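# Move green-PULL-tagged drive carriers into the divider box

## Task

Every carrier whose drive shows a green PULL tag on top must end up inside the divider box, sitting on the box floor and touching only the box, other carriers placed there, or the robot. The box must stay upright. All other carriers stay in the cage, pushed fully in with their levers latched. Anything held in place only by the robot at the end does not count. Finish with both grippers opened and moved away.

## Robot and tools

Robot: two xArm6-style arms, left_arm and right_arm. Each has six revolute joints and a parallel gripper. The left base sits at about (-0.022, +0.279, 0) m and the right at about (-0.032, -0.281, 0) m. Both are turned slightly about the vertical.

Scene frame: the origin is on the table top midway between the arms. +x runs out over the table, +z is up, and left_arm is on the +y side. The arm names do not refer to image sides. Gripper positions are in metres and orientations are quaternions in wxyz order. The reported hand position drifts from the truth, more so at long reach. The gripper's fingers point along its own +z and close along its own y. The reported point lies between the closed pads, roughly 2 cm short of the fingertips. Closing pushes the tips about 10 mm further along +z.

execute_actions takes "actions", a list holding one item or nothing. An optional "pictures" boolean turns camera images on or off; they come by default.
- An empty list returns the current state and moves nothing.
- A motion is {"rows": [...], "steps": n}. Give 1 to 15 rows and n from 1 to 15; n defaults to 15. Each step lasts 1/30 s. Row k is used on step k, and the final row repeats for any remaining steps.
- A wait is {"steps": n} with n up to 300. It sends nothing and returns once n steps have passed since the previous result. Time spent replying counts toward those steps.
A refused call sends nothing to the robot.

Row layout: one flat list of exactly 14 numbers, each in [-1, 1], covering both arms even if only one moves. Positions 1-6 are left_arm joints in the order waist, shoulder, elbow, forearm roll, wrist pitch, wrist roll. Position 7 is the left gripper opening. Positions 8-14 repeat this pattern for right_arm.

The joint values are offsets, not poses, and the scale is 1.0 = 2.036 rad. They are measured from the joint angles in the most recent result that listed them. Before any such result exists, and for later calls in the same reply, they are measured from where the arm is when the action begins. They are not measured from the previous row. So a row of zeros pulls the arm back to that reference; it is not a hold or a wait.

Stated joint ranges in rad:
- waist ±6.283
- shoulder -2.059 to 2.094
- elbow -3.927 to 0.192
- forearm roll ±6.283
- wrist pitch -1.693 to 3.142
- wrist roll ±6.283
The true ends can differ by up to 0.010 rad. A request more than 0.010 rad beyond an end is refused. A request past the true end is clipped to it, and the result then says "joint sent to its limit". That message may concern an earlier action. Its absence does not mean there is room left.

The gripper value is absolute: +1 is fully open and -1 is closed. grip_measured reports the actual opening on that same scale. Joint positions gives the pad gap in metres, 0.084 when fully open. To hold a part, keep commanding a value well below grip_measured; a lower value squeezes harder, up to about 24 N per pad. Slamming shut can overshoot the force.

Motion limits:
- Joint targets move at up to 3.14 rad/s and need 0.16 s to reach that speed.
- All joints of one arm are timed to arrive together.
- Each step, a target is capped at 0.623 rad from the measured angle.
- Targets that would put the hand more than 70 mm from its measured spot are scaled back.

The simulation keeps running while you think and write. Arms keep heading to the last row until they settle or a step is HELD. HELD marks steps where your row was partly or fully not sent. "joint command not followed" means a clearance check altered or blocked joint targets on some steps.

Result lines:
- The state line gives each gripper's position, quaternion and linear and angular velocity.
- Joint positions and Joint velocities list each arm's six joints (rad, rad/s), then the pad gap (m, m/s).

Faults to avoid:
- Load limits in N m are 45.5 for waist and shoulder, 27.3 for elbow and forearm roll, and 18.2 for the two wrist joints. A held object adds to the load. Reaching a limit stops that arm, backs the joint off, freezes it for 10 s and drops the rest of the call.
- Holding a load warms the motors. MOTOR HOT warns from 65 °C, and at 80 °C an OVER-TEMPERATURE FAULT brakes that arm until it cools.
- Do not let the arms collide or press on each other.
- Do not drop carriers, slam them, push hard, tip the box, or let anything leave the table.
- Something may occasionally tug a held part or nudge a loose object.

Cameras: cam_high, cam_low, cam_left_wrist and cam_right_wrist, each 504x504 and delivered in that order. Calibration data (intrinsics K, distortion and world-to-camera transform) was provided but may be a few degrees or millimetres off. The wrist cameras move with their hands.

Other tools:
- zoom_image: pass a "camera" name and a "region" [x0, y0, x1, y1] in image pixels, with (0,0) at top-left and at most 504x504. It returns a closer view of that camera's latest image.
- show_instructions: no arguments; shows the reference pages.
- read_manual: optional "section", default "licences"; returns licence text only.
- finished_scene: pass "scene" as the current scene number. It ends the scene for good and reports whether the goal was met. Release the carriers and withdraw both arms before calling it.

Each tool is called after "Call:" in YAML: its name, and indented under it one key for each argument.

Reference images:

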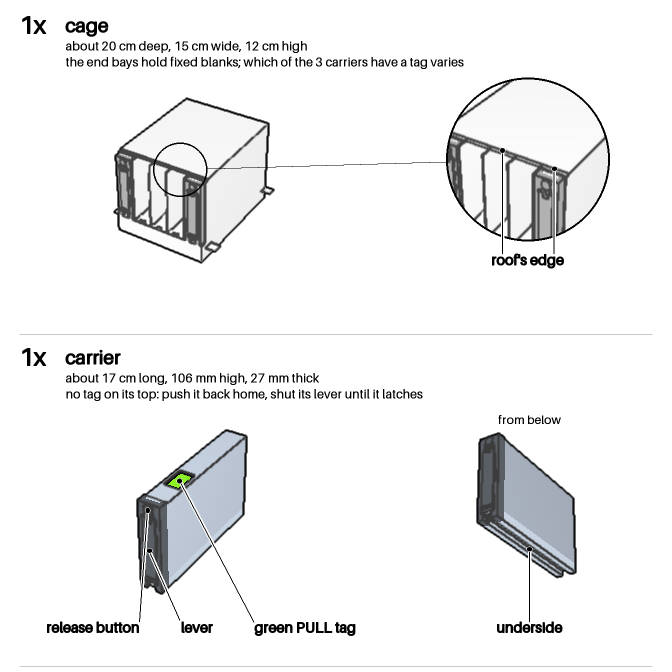

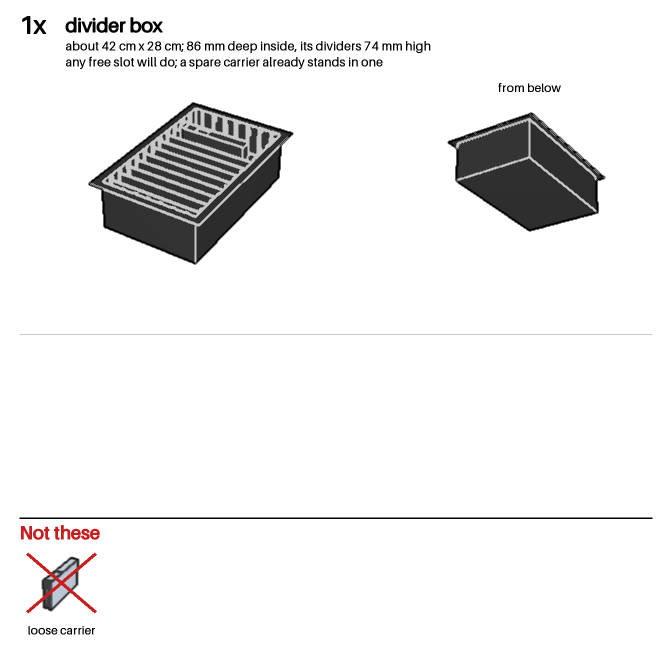

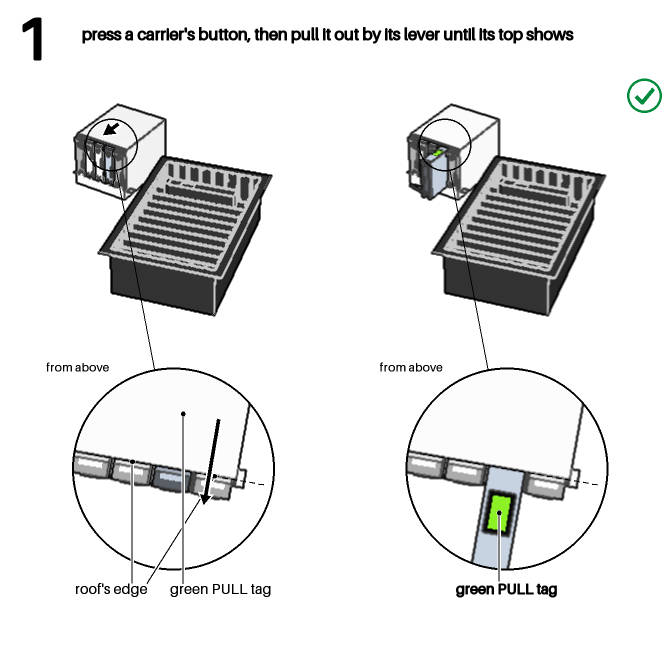

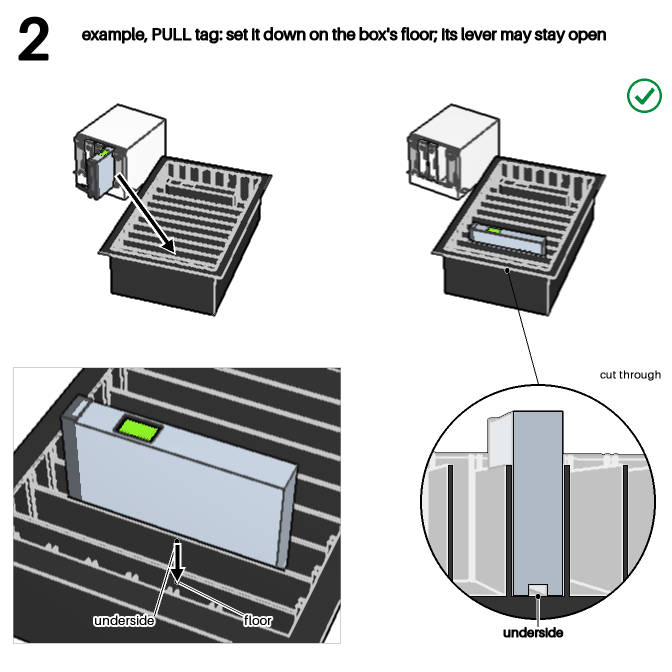

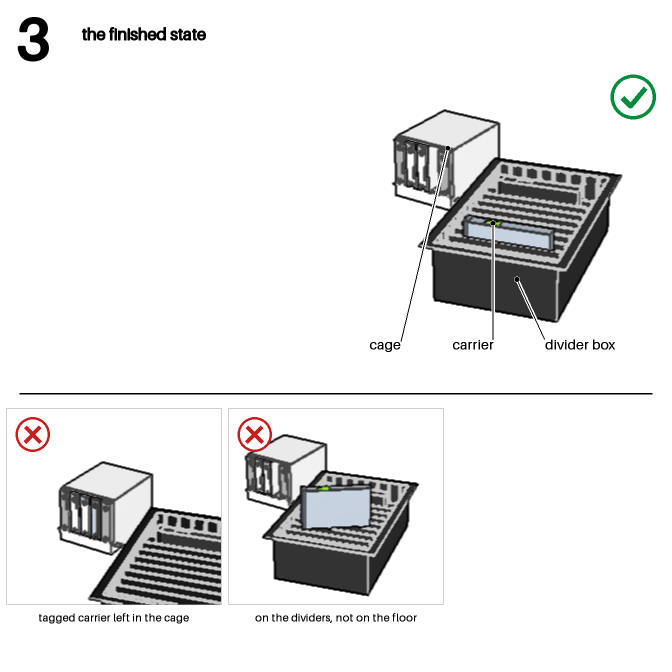

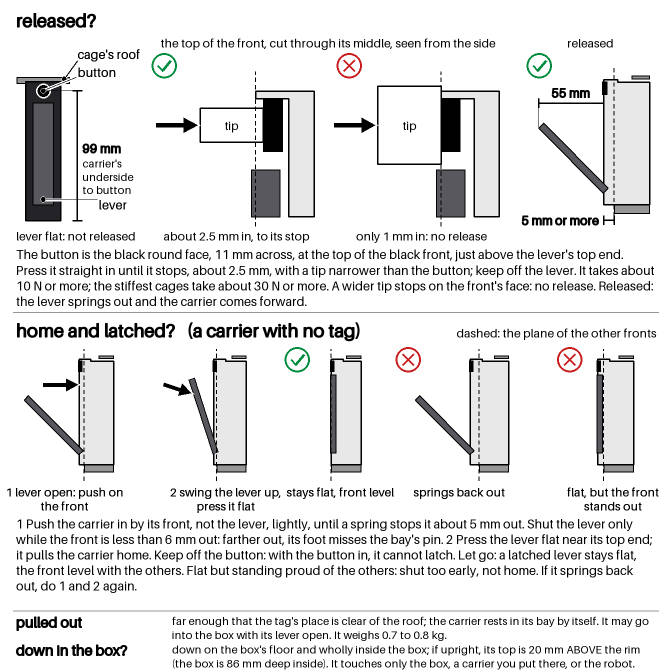

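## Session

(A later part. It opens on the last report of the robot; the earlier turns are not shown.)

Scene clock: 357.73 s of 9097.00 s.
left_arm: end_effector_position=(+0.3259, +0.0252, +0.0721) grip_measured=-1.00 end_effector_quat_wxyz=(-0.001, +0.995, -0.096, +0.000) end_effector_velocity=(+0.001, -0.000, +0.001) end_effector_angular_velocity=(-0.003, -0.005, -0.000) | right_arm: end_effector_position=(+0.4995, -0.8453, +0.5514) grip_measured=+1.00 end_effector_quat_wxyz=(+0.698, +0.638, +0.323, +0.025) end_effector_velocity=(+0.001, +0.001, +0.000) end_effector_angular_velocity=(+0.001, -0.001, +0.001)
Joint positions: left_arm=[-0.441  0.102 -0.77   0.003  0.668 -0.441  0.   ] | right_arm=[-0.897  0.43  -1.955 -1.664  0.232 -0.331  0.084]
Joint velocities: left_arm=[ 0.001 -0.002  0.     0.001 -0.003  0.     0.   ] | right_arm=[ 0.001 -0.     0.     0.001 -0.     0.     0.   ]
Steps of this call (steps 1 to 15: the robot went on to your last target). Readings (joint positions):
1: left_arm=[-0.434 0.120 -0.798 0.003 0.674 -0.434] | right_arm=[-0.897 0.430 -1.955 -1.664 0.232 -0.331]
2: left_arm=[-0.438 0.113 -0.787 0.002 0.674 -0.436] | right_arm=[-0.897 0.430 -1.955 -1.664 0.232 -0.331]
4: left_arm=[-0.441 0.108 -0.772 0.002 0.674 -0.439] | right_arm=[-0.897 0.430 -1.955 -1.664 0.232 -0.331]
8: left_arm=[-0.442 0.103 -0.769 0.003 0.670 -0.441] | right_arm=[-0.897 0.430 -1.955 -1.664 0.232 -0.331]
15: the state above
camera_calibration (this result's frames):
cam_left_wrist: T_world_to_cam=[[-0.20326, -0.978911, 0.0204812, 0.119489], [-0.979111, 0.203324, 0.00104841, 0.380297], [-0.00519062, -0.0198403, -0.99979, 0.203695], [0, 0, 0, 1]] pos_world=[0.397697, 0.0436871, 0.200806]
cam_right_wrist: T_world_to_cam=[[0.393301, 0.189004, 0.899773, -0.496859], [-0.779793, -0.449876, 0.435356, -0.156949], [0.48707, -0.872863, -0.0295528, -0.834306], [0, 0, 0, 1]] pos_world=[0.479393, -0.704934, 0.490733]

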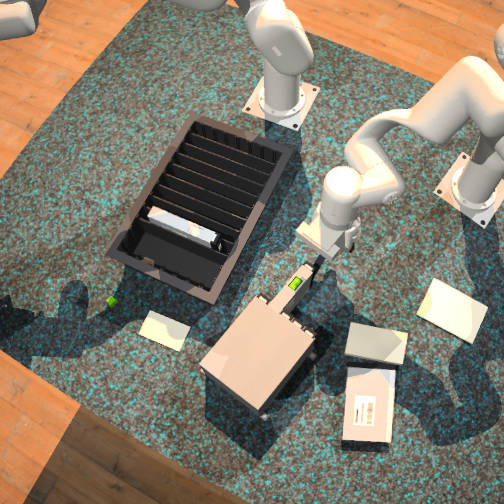

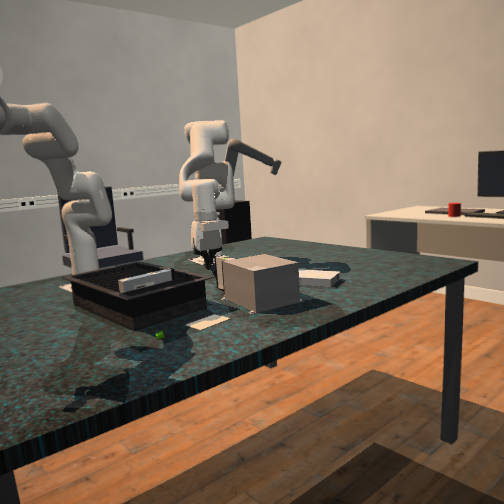

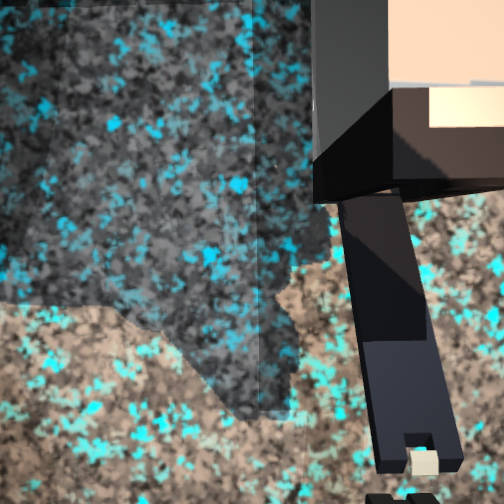

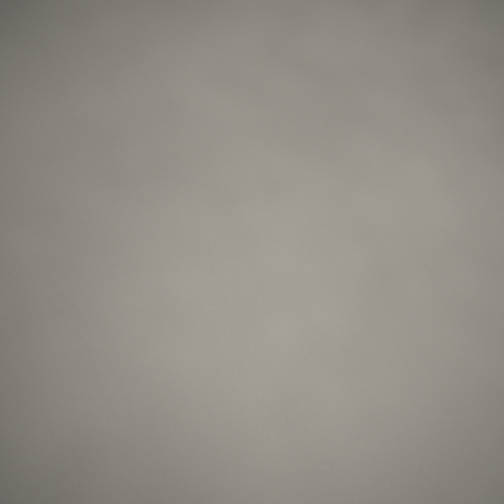

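Call:
execute_actions:
  actions:
    - {"rows":[[0.005,0.01,-0.0207,0,0.0106,0.005,-1,0,0,0,0,0,0,1],[0.005,0.01,-0.0207,0,0.0106,0.005,-1,0,0,0,0,0,0,1],[0.01,0.02,-0.0414,0,0.0211,0.01,-1,0,0,0,0,0,0,1],[0.01,0.02,-0.0414,0,0.0211,0.01,-1,0,0,0,0,0,0,1],[0.015,0.0304,-0.062,0,0.0317,0.015,-1,0,0,0,0,0,0,1],[0.015,0.0304,-0.062,0,0.0317,0.015,-1,0,0,0,0,0,0,1],[0.0195,0.0405,-0.0828,0,0.0423,0.0195,-1,0,0,0,0,0,0,1],[0.0195,0.0405,-0.0828,0,0.0423,0.0195,-1,0,0,0,0,0,0,1],[0.024,0.0506,-0.1034,0,0.0528,0.024,-1,0,0,0,0,0,0,1],[0.024,0.0506,-0.1034,0,0.0528,0.024,-1,0,0,0,0,0,0,1],[0.024,0.0506,-0.1034,0,0.0528,0.024,-1,0,0,0,0,0,0,1],[0.026,0.0557,-0.1138,0,0.058,0.026,-1,0,0,0,0,0,0,1],[0.026,0.0557,-0.1138,0,0.058,0.026,-1,0,0,0,0,0,0,1],[0.026,0.0557,-0.1138,0,0.058,0.026,-1,0,0,0,0,0,0,1],[0.028,0.0608,-0.124,0,0.0634,0.028,-1,0,0,0,0,0,0,1]]}
  pictures: false

Call:
execute_actions:
  actions:
    - {"steps":15}
  pictures: false

Call:
execute_actions:
  actions:
    - {"rows":[[0.0018,0.005,-0.0104,0,0.0053,0.0018,-1,0,0,0,0,0,0,1],[0.0018,0.005,-0.0104,0,0.0053,0.0018,-1,0,0,0,0,0,0,1],[0.0018,0.005,-0.0104,0,0.0053,0.0018,-1,0,0,0,0,0,0,1],[0.0018,0.005,-0.0104,0,0.0053,0.0018,-1,0,0,0,0,0,0,1],[0.0018,0.005,-0.0104,0,0.0053,0.0018,-1,0,0,0,0,0,0,1],[0.0035,0.01,-0.0207,0,0.0106,0.0035,-1,0,0,0,0,0,0,1]]}

Scene clock: 379.20 s of 9097.00 s.
left_arm: end_effector_position=(+0.3795, +0.0148, +0.0926) grip_measured=-1.00 end_effector_quat_wxyz=(-0.001, +0.995, -0.096, +0.001) end_effector_velocity=(+0.067, -0.010, +0.025) end_effector_angular_velocity=(+0.005, +0.008, -0.003) | right_arm: end_effector_position=(+0.4995, -0.8453, +0.5514) grip_measured=+1.00 end_effector_quat_wxyz=(+0.698, +0.638, +0.323, +0.025) end_effector_velocity=(-0.000, -0.000, -0.000) end_effector_angular_velocity=(-0.000, +0.000, -0.000)
Joint positions: left_arm=[-0.393  0.204 -0.978  0.003  0.773 -0.393  0.   ] | right_arm=[-0.897  0.43  -1.955 -1.664  0.232 -0.331  0.084]
Joint velocities: left_arm=[ 0.059  0.14  -0.28   0.     0.149  0.063  0.   ] | right_arm=[-0.     0.001 -0.001 -0.     0.    -0.     0.   ]
Steps of this call (steps 1 to 15: the robot went on to your last target; steps 16 to 90: nothing new was sent; then 17.97 s passed at rest; steps 91 to 105: all 15 steps of this action). Readings (joint positions):
91: left_arm=[-0.441 0.102 -0.770 0.003 0.667 -0.441] | right_arm=[-0.897 0.430 -1.955 -1.664 0.232 -0.331]
92: left_arm=[-0.441 0.103 -0.772 0.003 0.669 -0.440] | right_arm=[-0.897 0.430 -1.955 -1.664 0.232 -0.331]
94: left_arm=[-0.436 0.113 -0.791 0.003 0.680 -0.436] | right_arm=[-0.897 0.430 -1.955 -1.664 0.232 -0.331]
98: left_arm=[-0.420 0.146 -0.859 0.003 0.714 -0.420] | right_arm=[-0.897 0.430 -1.955 -1.664 0.232 -0.331]
105: the state above

Scene clock: 379.70 s of 9097.00 s.
left_arm: end_effector_position=(+0.3877, +0.0137, +0.0952) grip_measured=-1.00 end_effector_quat_wxyz=(-0.002, +0.995, -0.096, -0.002) end_effector_velocity=(+0.002, -0.000, +0.000) end_effector_angular_velocity=(-0.001, -0.001, +0.000) | right_arm: end_effector_position=(+0.4995, -0.8453, +0.5514) grip_measured=+1.00 end_effector_quat_wxyz=(+0.698, +0.638, +0.323, +0.025) end_effector_velocity=(-0.001, -0.000, +0.000) end_effector_angular_velocity=(-0.001, +0.001, -0.001)
Joint positions: left_arm=[-0.386  0.226 -1.019  0.002  0.799 -0.384  0.   ] | right_arm=[-0.897  0.43  -1.955 -1.664  0.232 -0.331  0.084]
Joint velocities: left_arm=[ 0.001  0.002 -0.004  0.     0.     0.001  0.   ] | right_arm=[-0.001 -0.001  0.    -0.001  0.    -0.001  0.   ]
Steps of this call (steps 1 to 15: the robot went on to your last target). Readings (joint positions):
1: left_arm=[-0.391 0.209 -0.987 0.003 0.778 -0.391] | right_arm=[-0.897 0.430 -1.955 -1.664 0.232 -0.331]
2: left_arm=[-0.390 0.213 -0.996 0.003 0.784 -0.389] | right_arm=[-0.897 0.430 -1.955 -1.664 0.232 -0.331]
4: left_arm=[-0.387 0.220 -1.009 0.003 0.791 -0.387] | right_arm=[-0.897 0.430 -1.955 -1.664 0.232 -0.331]
8: left_arm=[-0.386 0.225 -1.016 0.002 0.798 -0.385] | right_arm=[-0.897 0.430 -1.955 -1.664 0.232 -0.331]
15: the state above

Scene clock: 380.20 s of 9097.00 s.
left_arm: end_effector_position=(+0.3892, +0.0141, +0.0956) grip_measured=-1.00 end_effector_quat_wxyz=(-0.008, +0.995, -0.098, -0.014) end_effector_velocity=(-0.000, +0.000, -0.000) end_effector_angular_velocity=(+0.011, +0.010, -0.009) | right_arm: end_effector_position=(+0.4995, -0.8453, +0.5514) grip_measured=+1.00 end_effector_quat_wxyz=(+0.698, +0.638, +0.323, +0.025) end_effector_velocity=(-0.000, +0.001, +0.003) end_effector_angular_velocity=(-0.001, -0.004, +0.000)
Joint positions: left_arm=[-0.383  0.244 -1.052  0.001  0.84  -0.377  0.   ] | right_arm=[-0.897  0.43  -1.955 -1.664  0.232 -0.331  0.084]
Joint velocities: left_arm=[-0.001  0.008 -0.014  0.005  0.02   0.004  0.   ] | right_arm=[ 0.    -0.003 -0.001  0.001  0.     0.001  0.   ]
Steps of this call (steps 1 to 15: all 15 steps of this action). Readings (joint positions):
1: left_arm=[-0.386 0.226 -1.019 0.002 0.799 -0.384] | right_arm=[-0.897 0.430 -1.955 -1.664 0.232 -0.331]
2: left_arm=[-0.386 0.227 -1.021 0.002 0.801 -0.384] | right_arm=[-0.897 0.430 -1.955 -1.664 0.232 -0.331]
4: left_arm=[-0.385 0.230 -1.027 0.002 0.808 -0.382] | right_arm=[-0.897 0.430 -1.955 -1.664 0.232 -0.331]
8: left_arm=[-0.384 0.237 -1.039 0.001 0.822 -0.380] | right_arm=[-0.897 0.430 -1.955 -1.664 0.232 -0.331]
15: the state above
camera_calibration (this result's frames):
cam_left_wrist: T_world_to_cam=[[-0.206644, -0.978364, 0.0101193, 0.123292], [-0.977861, 0.206864, 0.0315473, 0.441062], [-0.0329581, -0.00337622, -0.999451, 0.237835], [0, 0, 0, 1]] pos_world=[0.464613, 0.0301879, 0.222542]
cam_right_wrist: T_world_to_cam=[[0.393301, 0.189004, 0.899773, -0.496859], [-0.779793, -0.449876, 0.435356, -0.156949], [0.48707, -0.872863, -0.0295528, -0.834306], [0, 0, 0, 1]] pos_world=[0.479393, -0.704934, 0.490733]

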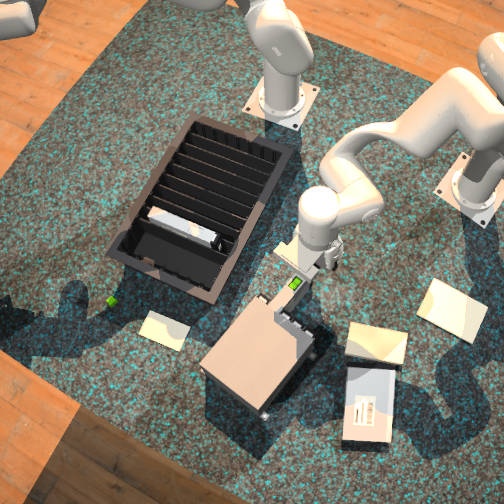

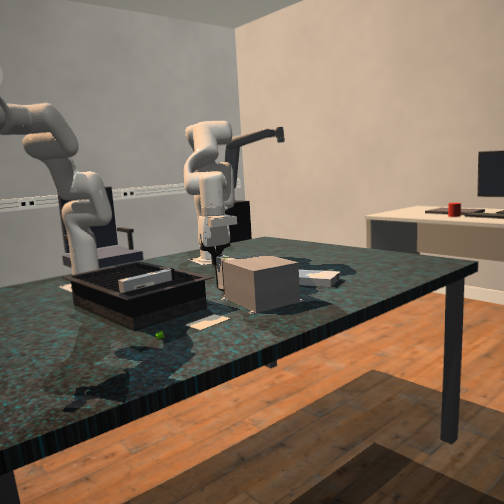

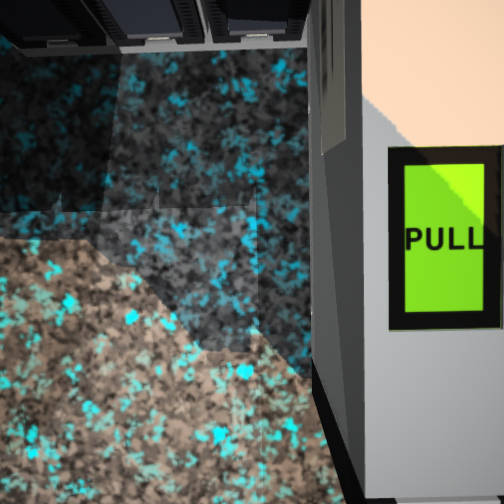

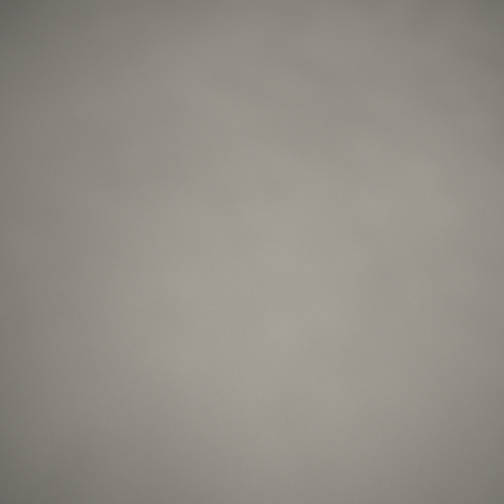

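Call:
execute_actions:
  actions:
    - {"rows":[[0.07,-0.24,0.38,0,-0.6,0.185,-1,0,0,0,0,0,0,1]]}
  pictures: false

Call:
execute_actions:
  actions:
    - {"steps":25}
  pictures: false

Call:
execute_actions:
  actions:
    - {"rows":[[0,0.24,0,0,-0.3,0,-1,0,0,0,0,0,0,1]]}
  pictures: false

Call:
execute_actions:
  actions:
    - {"steps":15}
  pictures: false

Call:
execute_actions:
  actions:
    - {"rows":[[0,0.23,-0.028,0,-0.25,0,-1,0,0,0,0,0,0,1]]}
  pictures: false

Call:
execute_actions:
  actions:
    - {"steps":15}

Scene clock: 387.77 s of 9097.00 s.
left_arm: end_effector_position=(+0.3851, +0.0857, +0.1421) grip_measured=-1.00 end_effector_quat_wxyz=(+0.070, +0.938, -0.192, +0.282) end_effector_velocity=(+0.102, +0.018, +0.314) end_effector_angular_velocity=(-0.708, -1.998, -0.202) | right_arm: end_effector_position=(+0.4995, -0.8453, +0.5514) grip_measured=+1.00 end_effector_quat_wxyz=(+0.698, +0.638, +0.323, +0.025) end_effector_velocity=(-0.000, +0.000, +0.001) end_effector_angular_velocity=(-0.000, -0.001, +0.000)
Joint positions: left_arm=[-0.254 -0.189 -0.377  0.002 -0.022 -0.043  0.   ] | right_arm=[-0.897  0.43  -1.955 -1.664  0.232 -0.331  0.084]
Joint velocities: left_arm=[ 0.135 -0.536  0.991 -0.011 -2.564  0.413  0.   ] | right_arm=[ 0.    -0.002  0.001  0.     0.     0.     0.   ]
Steps of this call (steps 1 to 15: the robot went on to your last target; steps 16 to 90: nothing new was sent; then 4.07 s passed at rest; steps 91 to 105: all 15 steps of this action). Readings (joint positions):
91: left_arm=[-0.382 0.246 -1.051 0.002 0.839 -0.377] | right_arm=[-0.897 0.430 -1.955 -1.664 0.232 -0.331]
92: left_arm=[-0.382 0.244 -1.048 0.002 0.835 -0.375] | right_arm=[-0.897 0.430 -1.955 -1.664 0.232 -0.331]
94: left_arm=[-0.375 0.218 -1.010 0.003 0.793 -0.350] | right_arm=[-0.897 0.430 -1.955 -1.664 0.232 -0.331]
98: left_arm=[-0.315 0.035 -0.783 0.005 0.546 -0.215] | right_arm=[-0.897 0.430 -1.955 -1.664 0.232 -0.331]
105: the state above

Scene clock: 388.60 s of 9097.00 s.
left_arm: end_effector_position=(+0.4010, +0.0849, +0.2021) grip_measured=-1.00 end_effector_quat_wxyz=(+0.093, +0.879, -0.192, +0.427) end_effector_velocity=(-0.000, +0.000, +0.000) end_effector_angular_velocity=(-0.000, -0.001, +0.000) | right_arm: end_effector_position=(+0.4995, -0.8453, +0.5514) grip_measured=+1.00 end_effector_quat_wxyz=(+0.698, +0.638, +0.323, +0.025) end_effector_velocity=(+0.000, +0.001, +0.001) end_effector_angular_velocity=(-0.001, -0.001, +0.001)
Joint positions: left_arm=[-0.241 -0.244 -0.278  0.001 -0.382 -0.001  0.   ] | right_arm=[-0.897  0.43  -1.955 -1.664  0.232 -0.331  0.084]
Joint velocities: left_arm=[ 0.    -0.     0.    -0.    -0.001  0.     0.   ] | right_arm=[ 0.001 -0.    -0.001 -0.    -0.     0.     0.   ]
Steps of this call (steps 1 to 25: the robot went on to your last target). Readings (joint positions):
1: left_arm=[-0.250 -0.205 -0.348 0.002 -0.105 -0.031] | right_arm=[-0.897 0.430 -1.955 -1.664 0.232 -0.331]
2: left_arm=[-0.247 -0.218 -0.327 0.002 -0.178 -0.021] | right_arm=[-0.897 0.430 -1.955 -1.664 0.232 -0.331]
4: left_arm=[-0.243 -0.233 -0.303 0.001 -0.286 -0.010] | right_arm=[-0.897 0.430 -1.955 -1.664 0.232 -0.331]
8: left_arm=[-0.241 -0.242 -0.285 0.001 -0.362 -0.003] | right_arm=[-0.897 0.430 -1.955 -1.664 0.232 -0.331]
25: the state above

Scene clock: 389.10 s of 9097.00 s.
left_arm: end_effector_position=(+0.3996, +0.0854, +0.1261) grip_measured=-1.00 end_effector_quat_wxyz=(+0.104, +0.853, -0.187, +0.476) end_effector_velocity=(+0.010, -0.004, +0.007) end_effector_angular_velocity=(-0.064, -0.141, +0.001) | right_arm: end_effector_position=(+0.4995, -0.8453, +0.5514) grip_measured=+1.00 end_effector_quat_wxyz=(+0.698, +0.638, +0.323, +0.025) end_effector_velocity=(+0.001, +0.000, -0.000) end_effector_angular_velocity=(-0.001, +0.001, +0.001)
Joint positions: left_arm=[-0.241  0.228 -0.277  0.001 -0.969 -0.001  0.   ] | right_arm=[-0.897  0.43  -1.955 -1.664  0.232 -0.331  0.084]
Joint velocities: left_arm=[ 0.001  0.17  -0.039 -0.    -0.286  0.001  0.   ] | right_arm=[ 0.001  0.001 -0.001 -0.    -0.    -0.001  0.   ]
Steps of this call (steps 1 to 15: all 15 steps of this action). Readings (joint positions):
1: left_arm=[-0.241 -0.244 -0.278 0.001 -0.382 -0.001] | right_arm=[-0.897 0.430 -1.955 -1.664 0.232 -0.331]
2: left_arm=[-0.241 -0.242 -0.278 0.001 -0.386 -0.001] | right_arm=[-0.897 0.430 -1.955 -1.664 0.232 -0.331]
4: left_arm=[-0.240 -0.212 -0.280 0.001 -0.428 -0.001] | right_arm=[-0.897 0.430 -1.955 -1.664 0.232 -0.331]
8: left_arm=[-0.240 -0.002 -0.280 0.001 -0.686 -0.001] | right_arm=[-0.897 0.430 -1.955 -1.664 0.232 -0.331]
15: the state above

Scene clock: 389.60 s of 9097.00 s.
left_arm: end_effector_position=(+0.3997, +0.0854, +0.1254) grip_measured=-1.00 end_effector_quat_wxyz=(+0.105, +0.851, -0.186, +0.480) end_effector_velocity=(-0.000, +0.000, -0.001) end_effector_angular_velocity=(-0.000, +0.003, +0.001) | right_arm: end_effector_position=(+0.4995, -0.8453, +0.5514) grip_measured=+1.00 end_effector_quat_wxyz=(+0.698, +0.638, +0.323, +0.025) end_effector_velocity=(+0.000, -0.000, -0.001) end_effector_angular_velocity=(-0.000, +0.001, -0.000)
Joint positions: left_arm=[-0.241  0.244 -0.278  0.001 -0.992 -0.001  0.   ] | right_arm=[-0.897  0.43  -1.955 -1.664  0.232 -0.331  0.084]
Joint velocities: left_arm=[ 0.     0.002  0.001 -0.    -0.001 -0.001  0.   ] | right_arm=[-0.     0.001 -0.001 -0.001  0.     0.     0.   ]
Steps of this call (steps 1 to 15: the robot went on to your last target). Readings (joint positions):
1: left_arm=[-0.241 0.233 -0.278 0.001 -0.976 -0.001] | right_arm=[-0.897 0.430 -1.955 -1.664 0.232 -0.331]
2: left_arm=[-0.241 0.236 -0.278 0.001 -0.982 -0.001] | right_arm=[-0.897 0.430 -1.955 -1.664 0.232 -0.331]
4: left_arm=[-0.240 0.239 -0.279 0.001 -0.987 -0.001] | right_arm=[-0.897 0.430 -1.955 -1.664 0.232 -0.331]
8: left_arm=[-0.240 0.242 -0.279 0.001 -0.991 -0.001] | right_arm=[-0.897 0.430 -1.955 -1.664 0.232 -0.331]
15: the state above

Scene clock: 390.10 s of 9097.00 s.
left_arm: end_effector_position=(+0.3712, +0.0985, +0.0613) grip_measured=-1.00 end_effector_quat_wxyz=(+0.114, +0.828, -0.181, +0.519) end_effector_velocity=(-0.000, +0.000, +0.005) end_effector_angular_velocity=(-0.043, -0.094, +0.001) | right_arm: end_effector_position=(+0.4995, -0.8453, +0.5514) grip_measured=+1.00 end_effector_quat_wxyz=(+0.698, +0.638, +0.323, +0.025) end_effector_velocity=(+0.000, +0.000, -0.000) end_effector_angular_velocity=(+0.000, +0.000, +0.000)
Joint positions: left_arm=[-0.241  0.7   -0.333  0.001 -1.486 -0.001  0.   ] | right_arm=[-0.897  0.43  -1.955 -1.664  0.232 -0.331  0.084]
Joint velocities: left_arm=[ 0.001  0.115 -0.041 -0.    -0.177  0.001  0.   ] | right_arm=[-0.  0.  0. -0. -0.  0.  0.]
Steps of this call (steps 1 to 15: all 15 steps of this action). Readings (joint positions):
1: left_arm=[-0.241 0.244 -0.278 0.001 -0.992 -0.001] | right_arm=[-0.897 0.430 -1.955 -1.664 0.232 -0.331]
2: left_arm=[-0.241 0.247 -0.279 0.001 -0.996 -0.001] | right_arm=[-0.897 0.430 -1.955 -1.664 0.232 -0.331]
4: left_arm=[-0.240 0.281 -0.285 0.001 -1.038 -0.001] | right_arm=[-0.897 0.430 -1.955 -1.664 0.232 -0.331]
8: left_arm=[-0.241 0.510 -0.312 0.001 -1.281 -0.001] | right_arm=[-0.897 0.430 -1.955 -1.664 0.232 -0.331]
15: the state above

Scene clock: 390.60 s of 9097.00 s.
left_arm: end_effector_position=(+0.3704, +0.0989, +0.0606) grip_measured=-1.00 end_effector_quat_wxyz=(+0.114, +0.826, -0.181, +0.521) end_effector_velocity=(-0.001, +0.000, -0.001) end_effector_angular_velocity=(+0.002, +0.002, -0.000) | right_arm: end_effector_position=(+0.4995, -0.8453, +0.5514) grip_measured=+1.00 end_effector_quat_wxyz=(+0.698, +0.638, +0.323, +0.025) end_effector_velocity=(-0.000, -0.000, -0.001) end_effector_angular_velocity=(+0.001, +0.001, -0.000)
Joint positions: left_arm=[-0.241  0.712 -0.335  0.001 -1.501 -0.001  0.   ] | right_arm=[-0.897  0.43  -1.955 -1.664  0.232 -0.331  0.084]
Joint velocities: left_arm=[ 0.     0.004 -0.     0.    -0.001  0.001  0.   ] | right_arm=[-0.     0.     0.001 -0.    -0.     0.     0.   ]
Steps of this call (steps 1 to 15: the robot went on to your last target). Readings (joint positions):
1: left_arm=[-0.241 0.703 -0.334 0.001 -1.491 -0.001] | right_arm=[-0.897 0.430 -1.955 -1.664 0.232 -0.331]
2: left_arm=[-0.240 0.705 -0.335 0.001 -1.494 -0.001] | right_arm=[-0.897 0.430 -1.955 -1.664 0.232 -0.331]
4: left_arm=[-0.240 0.708 -0.335 0.001 -1.498 -0.001] | right_arm=[-0.897 0.430 -1.955 -1.664 0.232 -0.331]
8: left_arm=[-0.240 0.710 -0.335 0.001 -1.500 -0.001] | right_arm=[-0.897 0.430 -1.955 -1.664 0.232 -0.331]
15: the state above
camera_calibration (this result's frames):
cam_left_wrist: T_world_to_cam=[[-0.440684, -0.897662, -0.00061454, 0.282069], [-0.388498, 0.19134, -0.901365, 0.245962], [0.809239, -0.396978, -0.43306, -0.104833], [0, 0, 0, 1]] pos_world=[0.304694, 0.164524, 0.176476]
cam_right_wrist: T_world_to_cam=[[0.393301, 0.189004, 0.899773, -0.496859], [-0.779793, -0.449876, 0.435356, -0.156949], [0.487071, -0.872862, -0.0295528, -0.834306], [0, 0, 0, 1]] pos_world=[0.479393, -0.704934, 0.490733]

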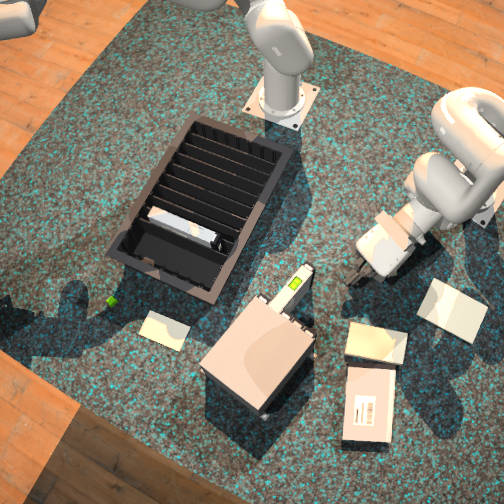

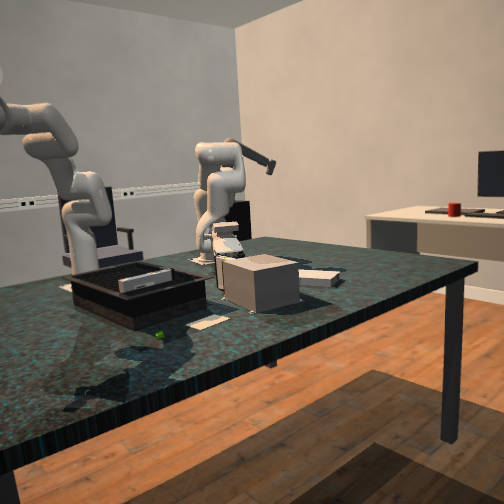

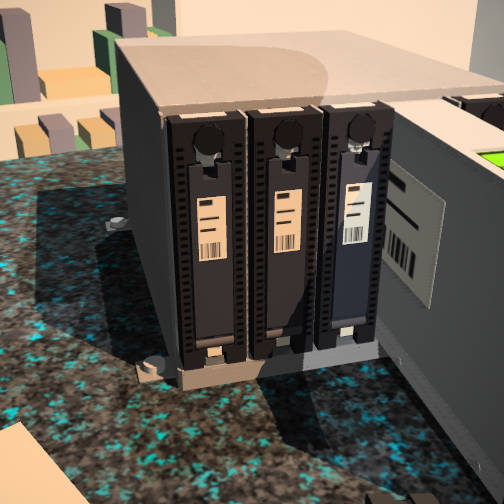

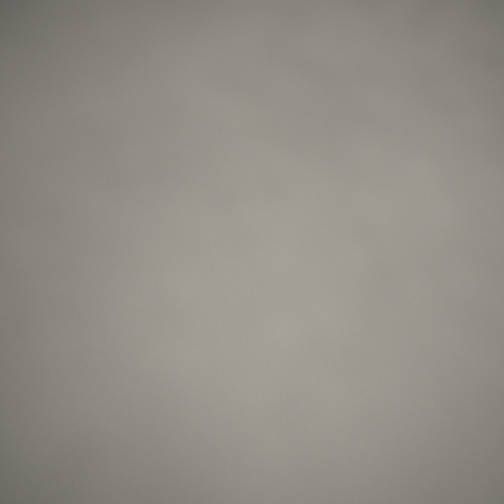

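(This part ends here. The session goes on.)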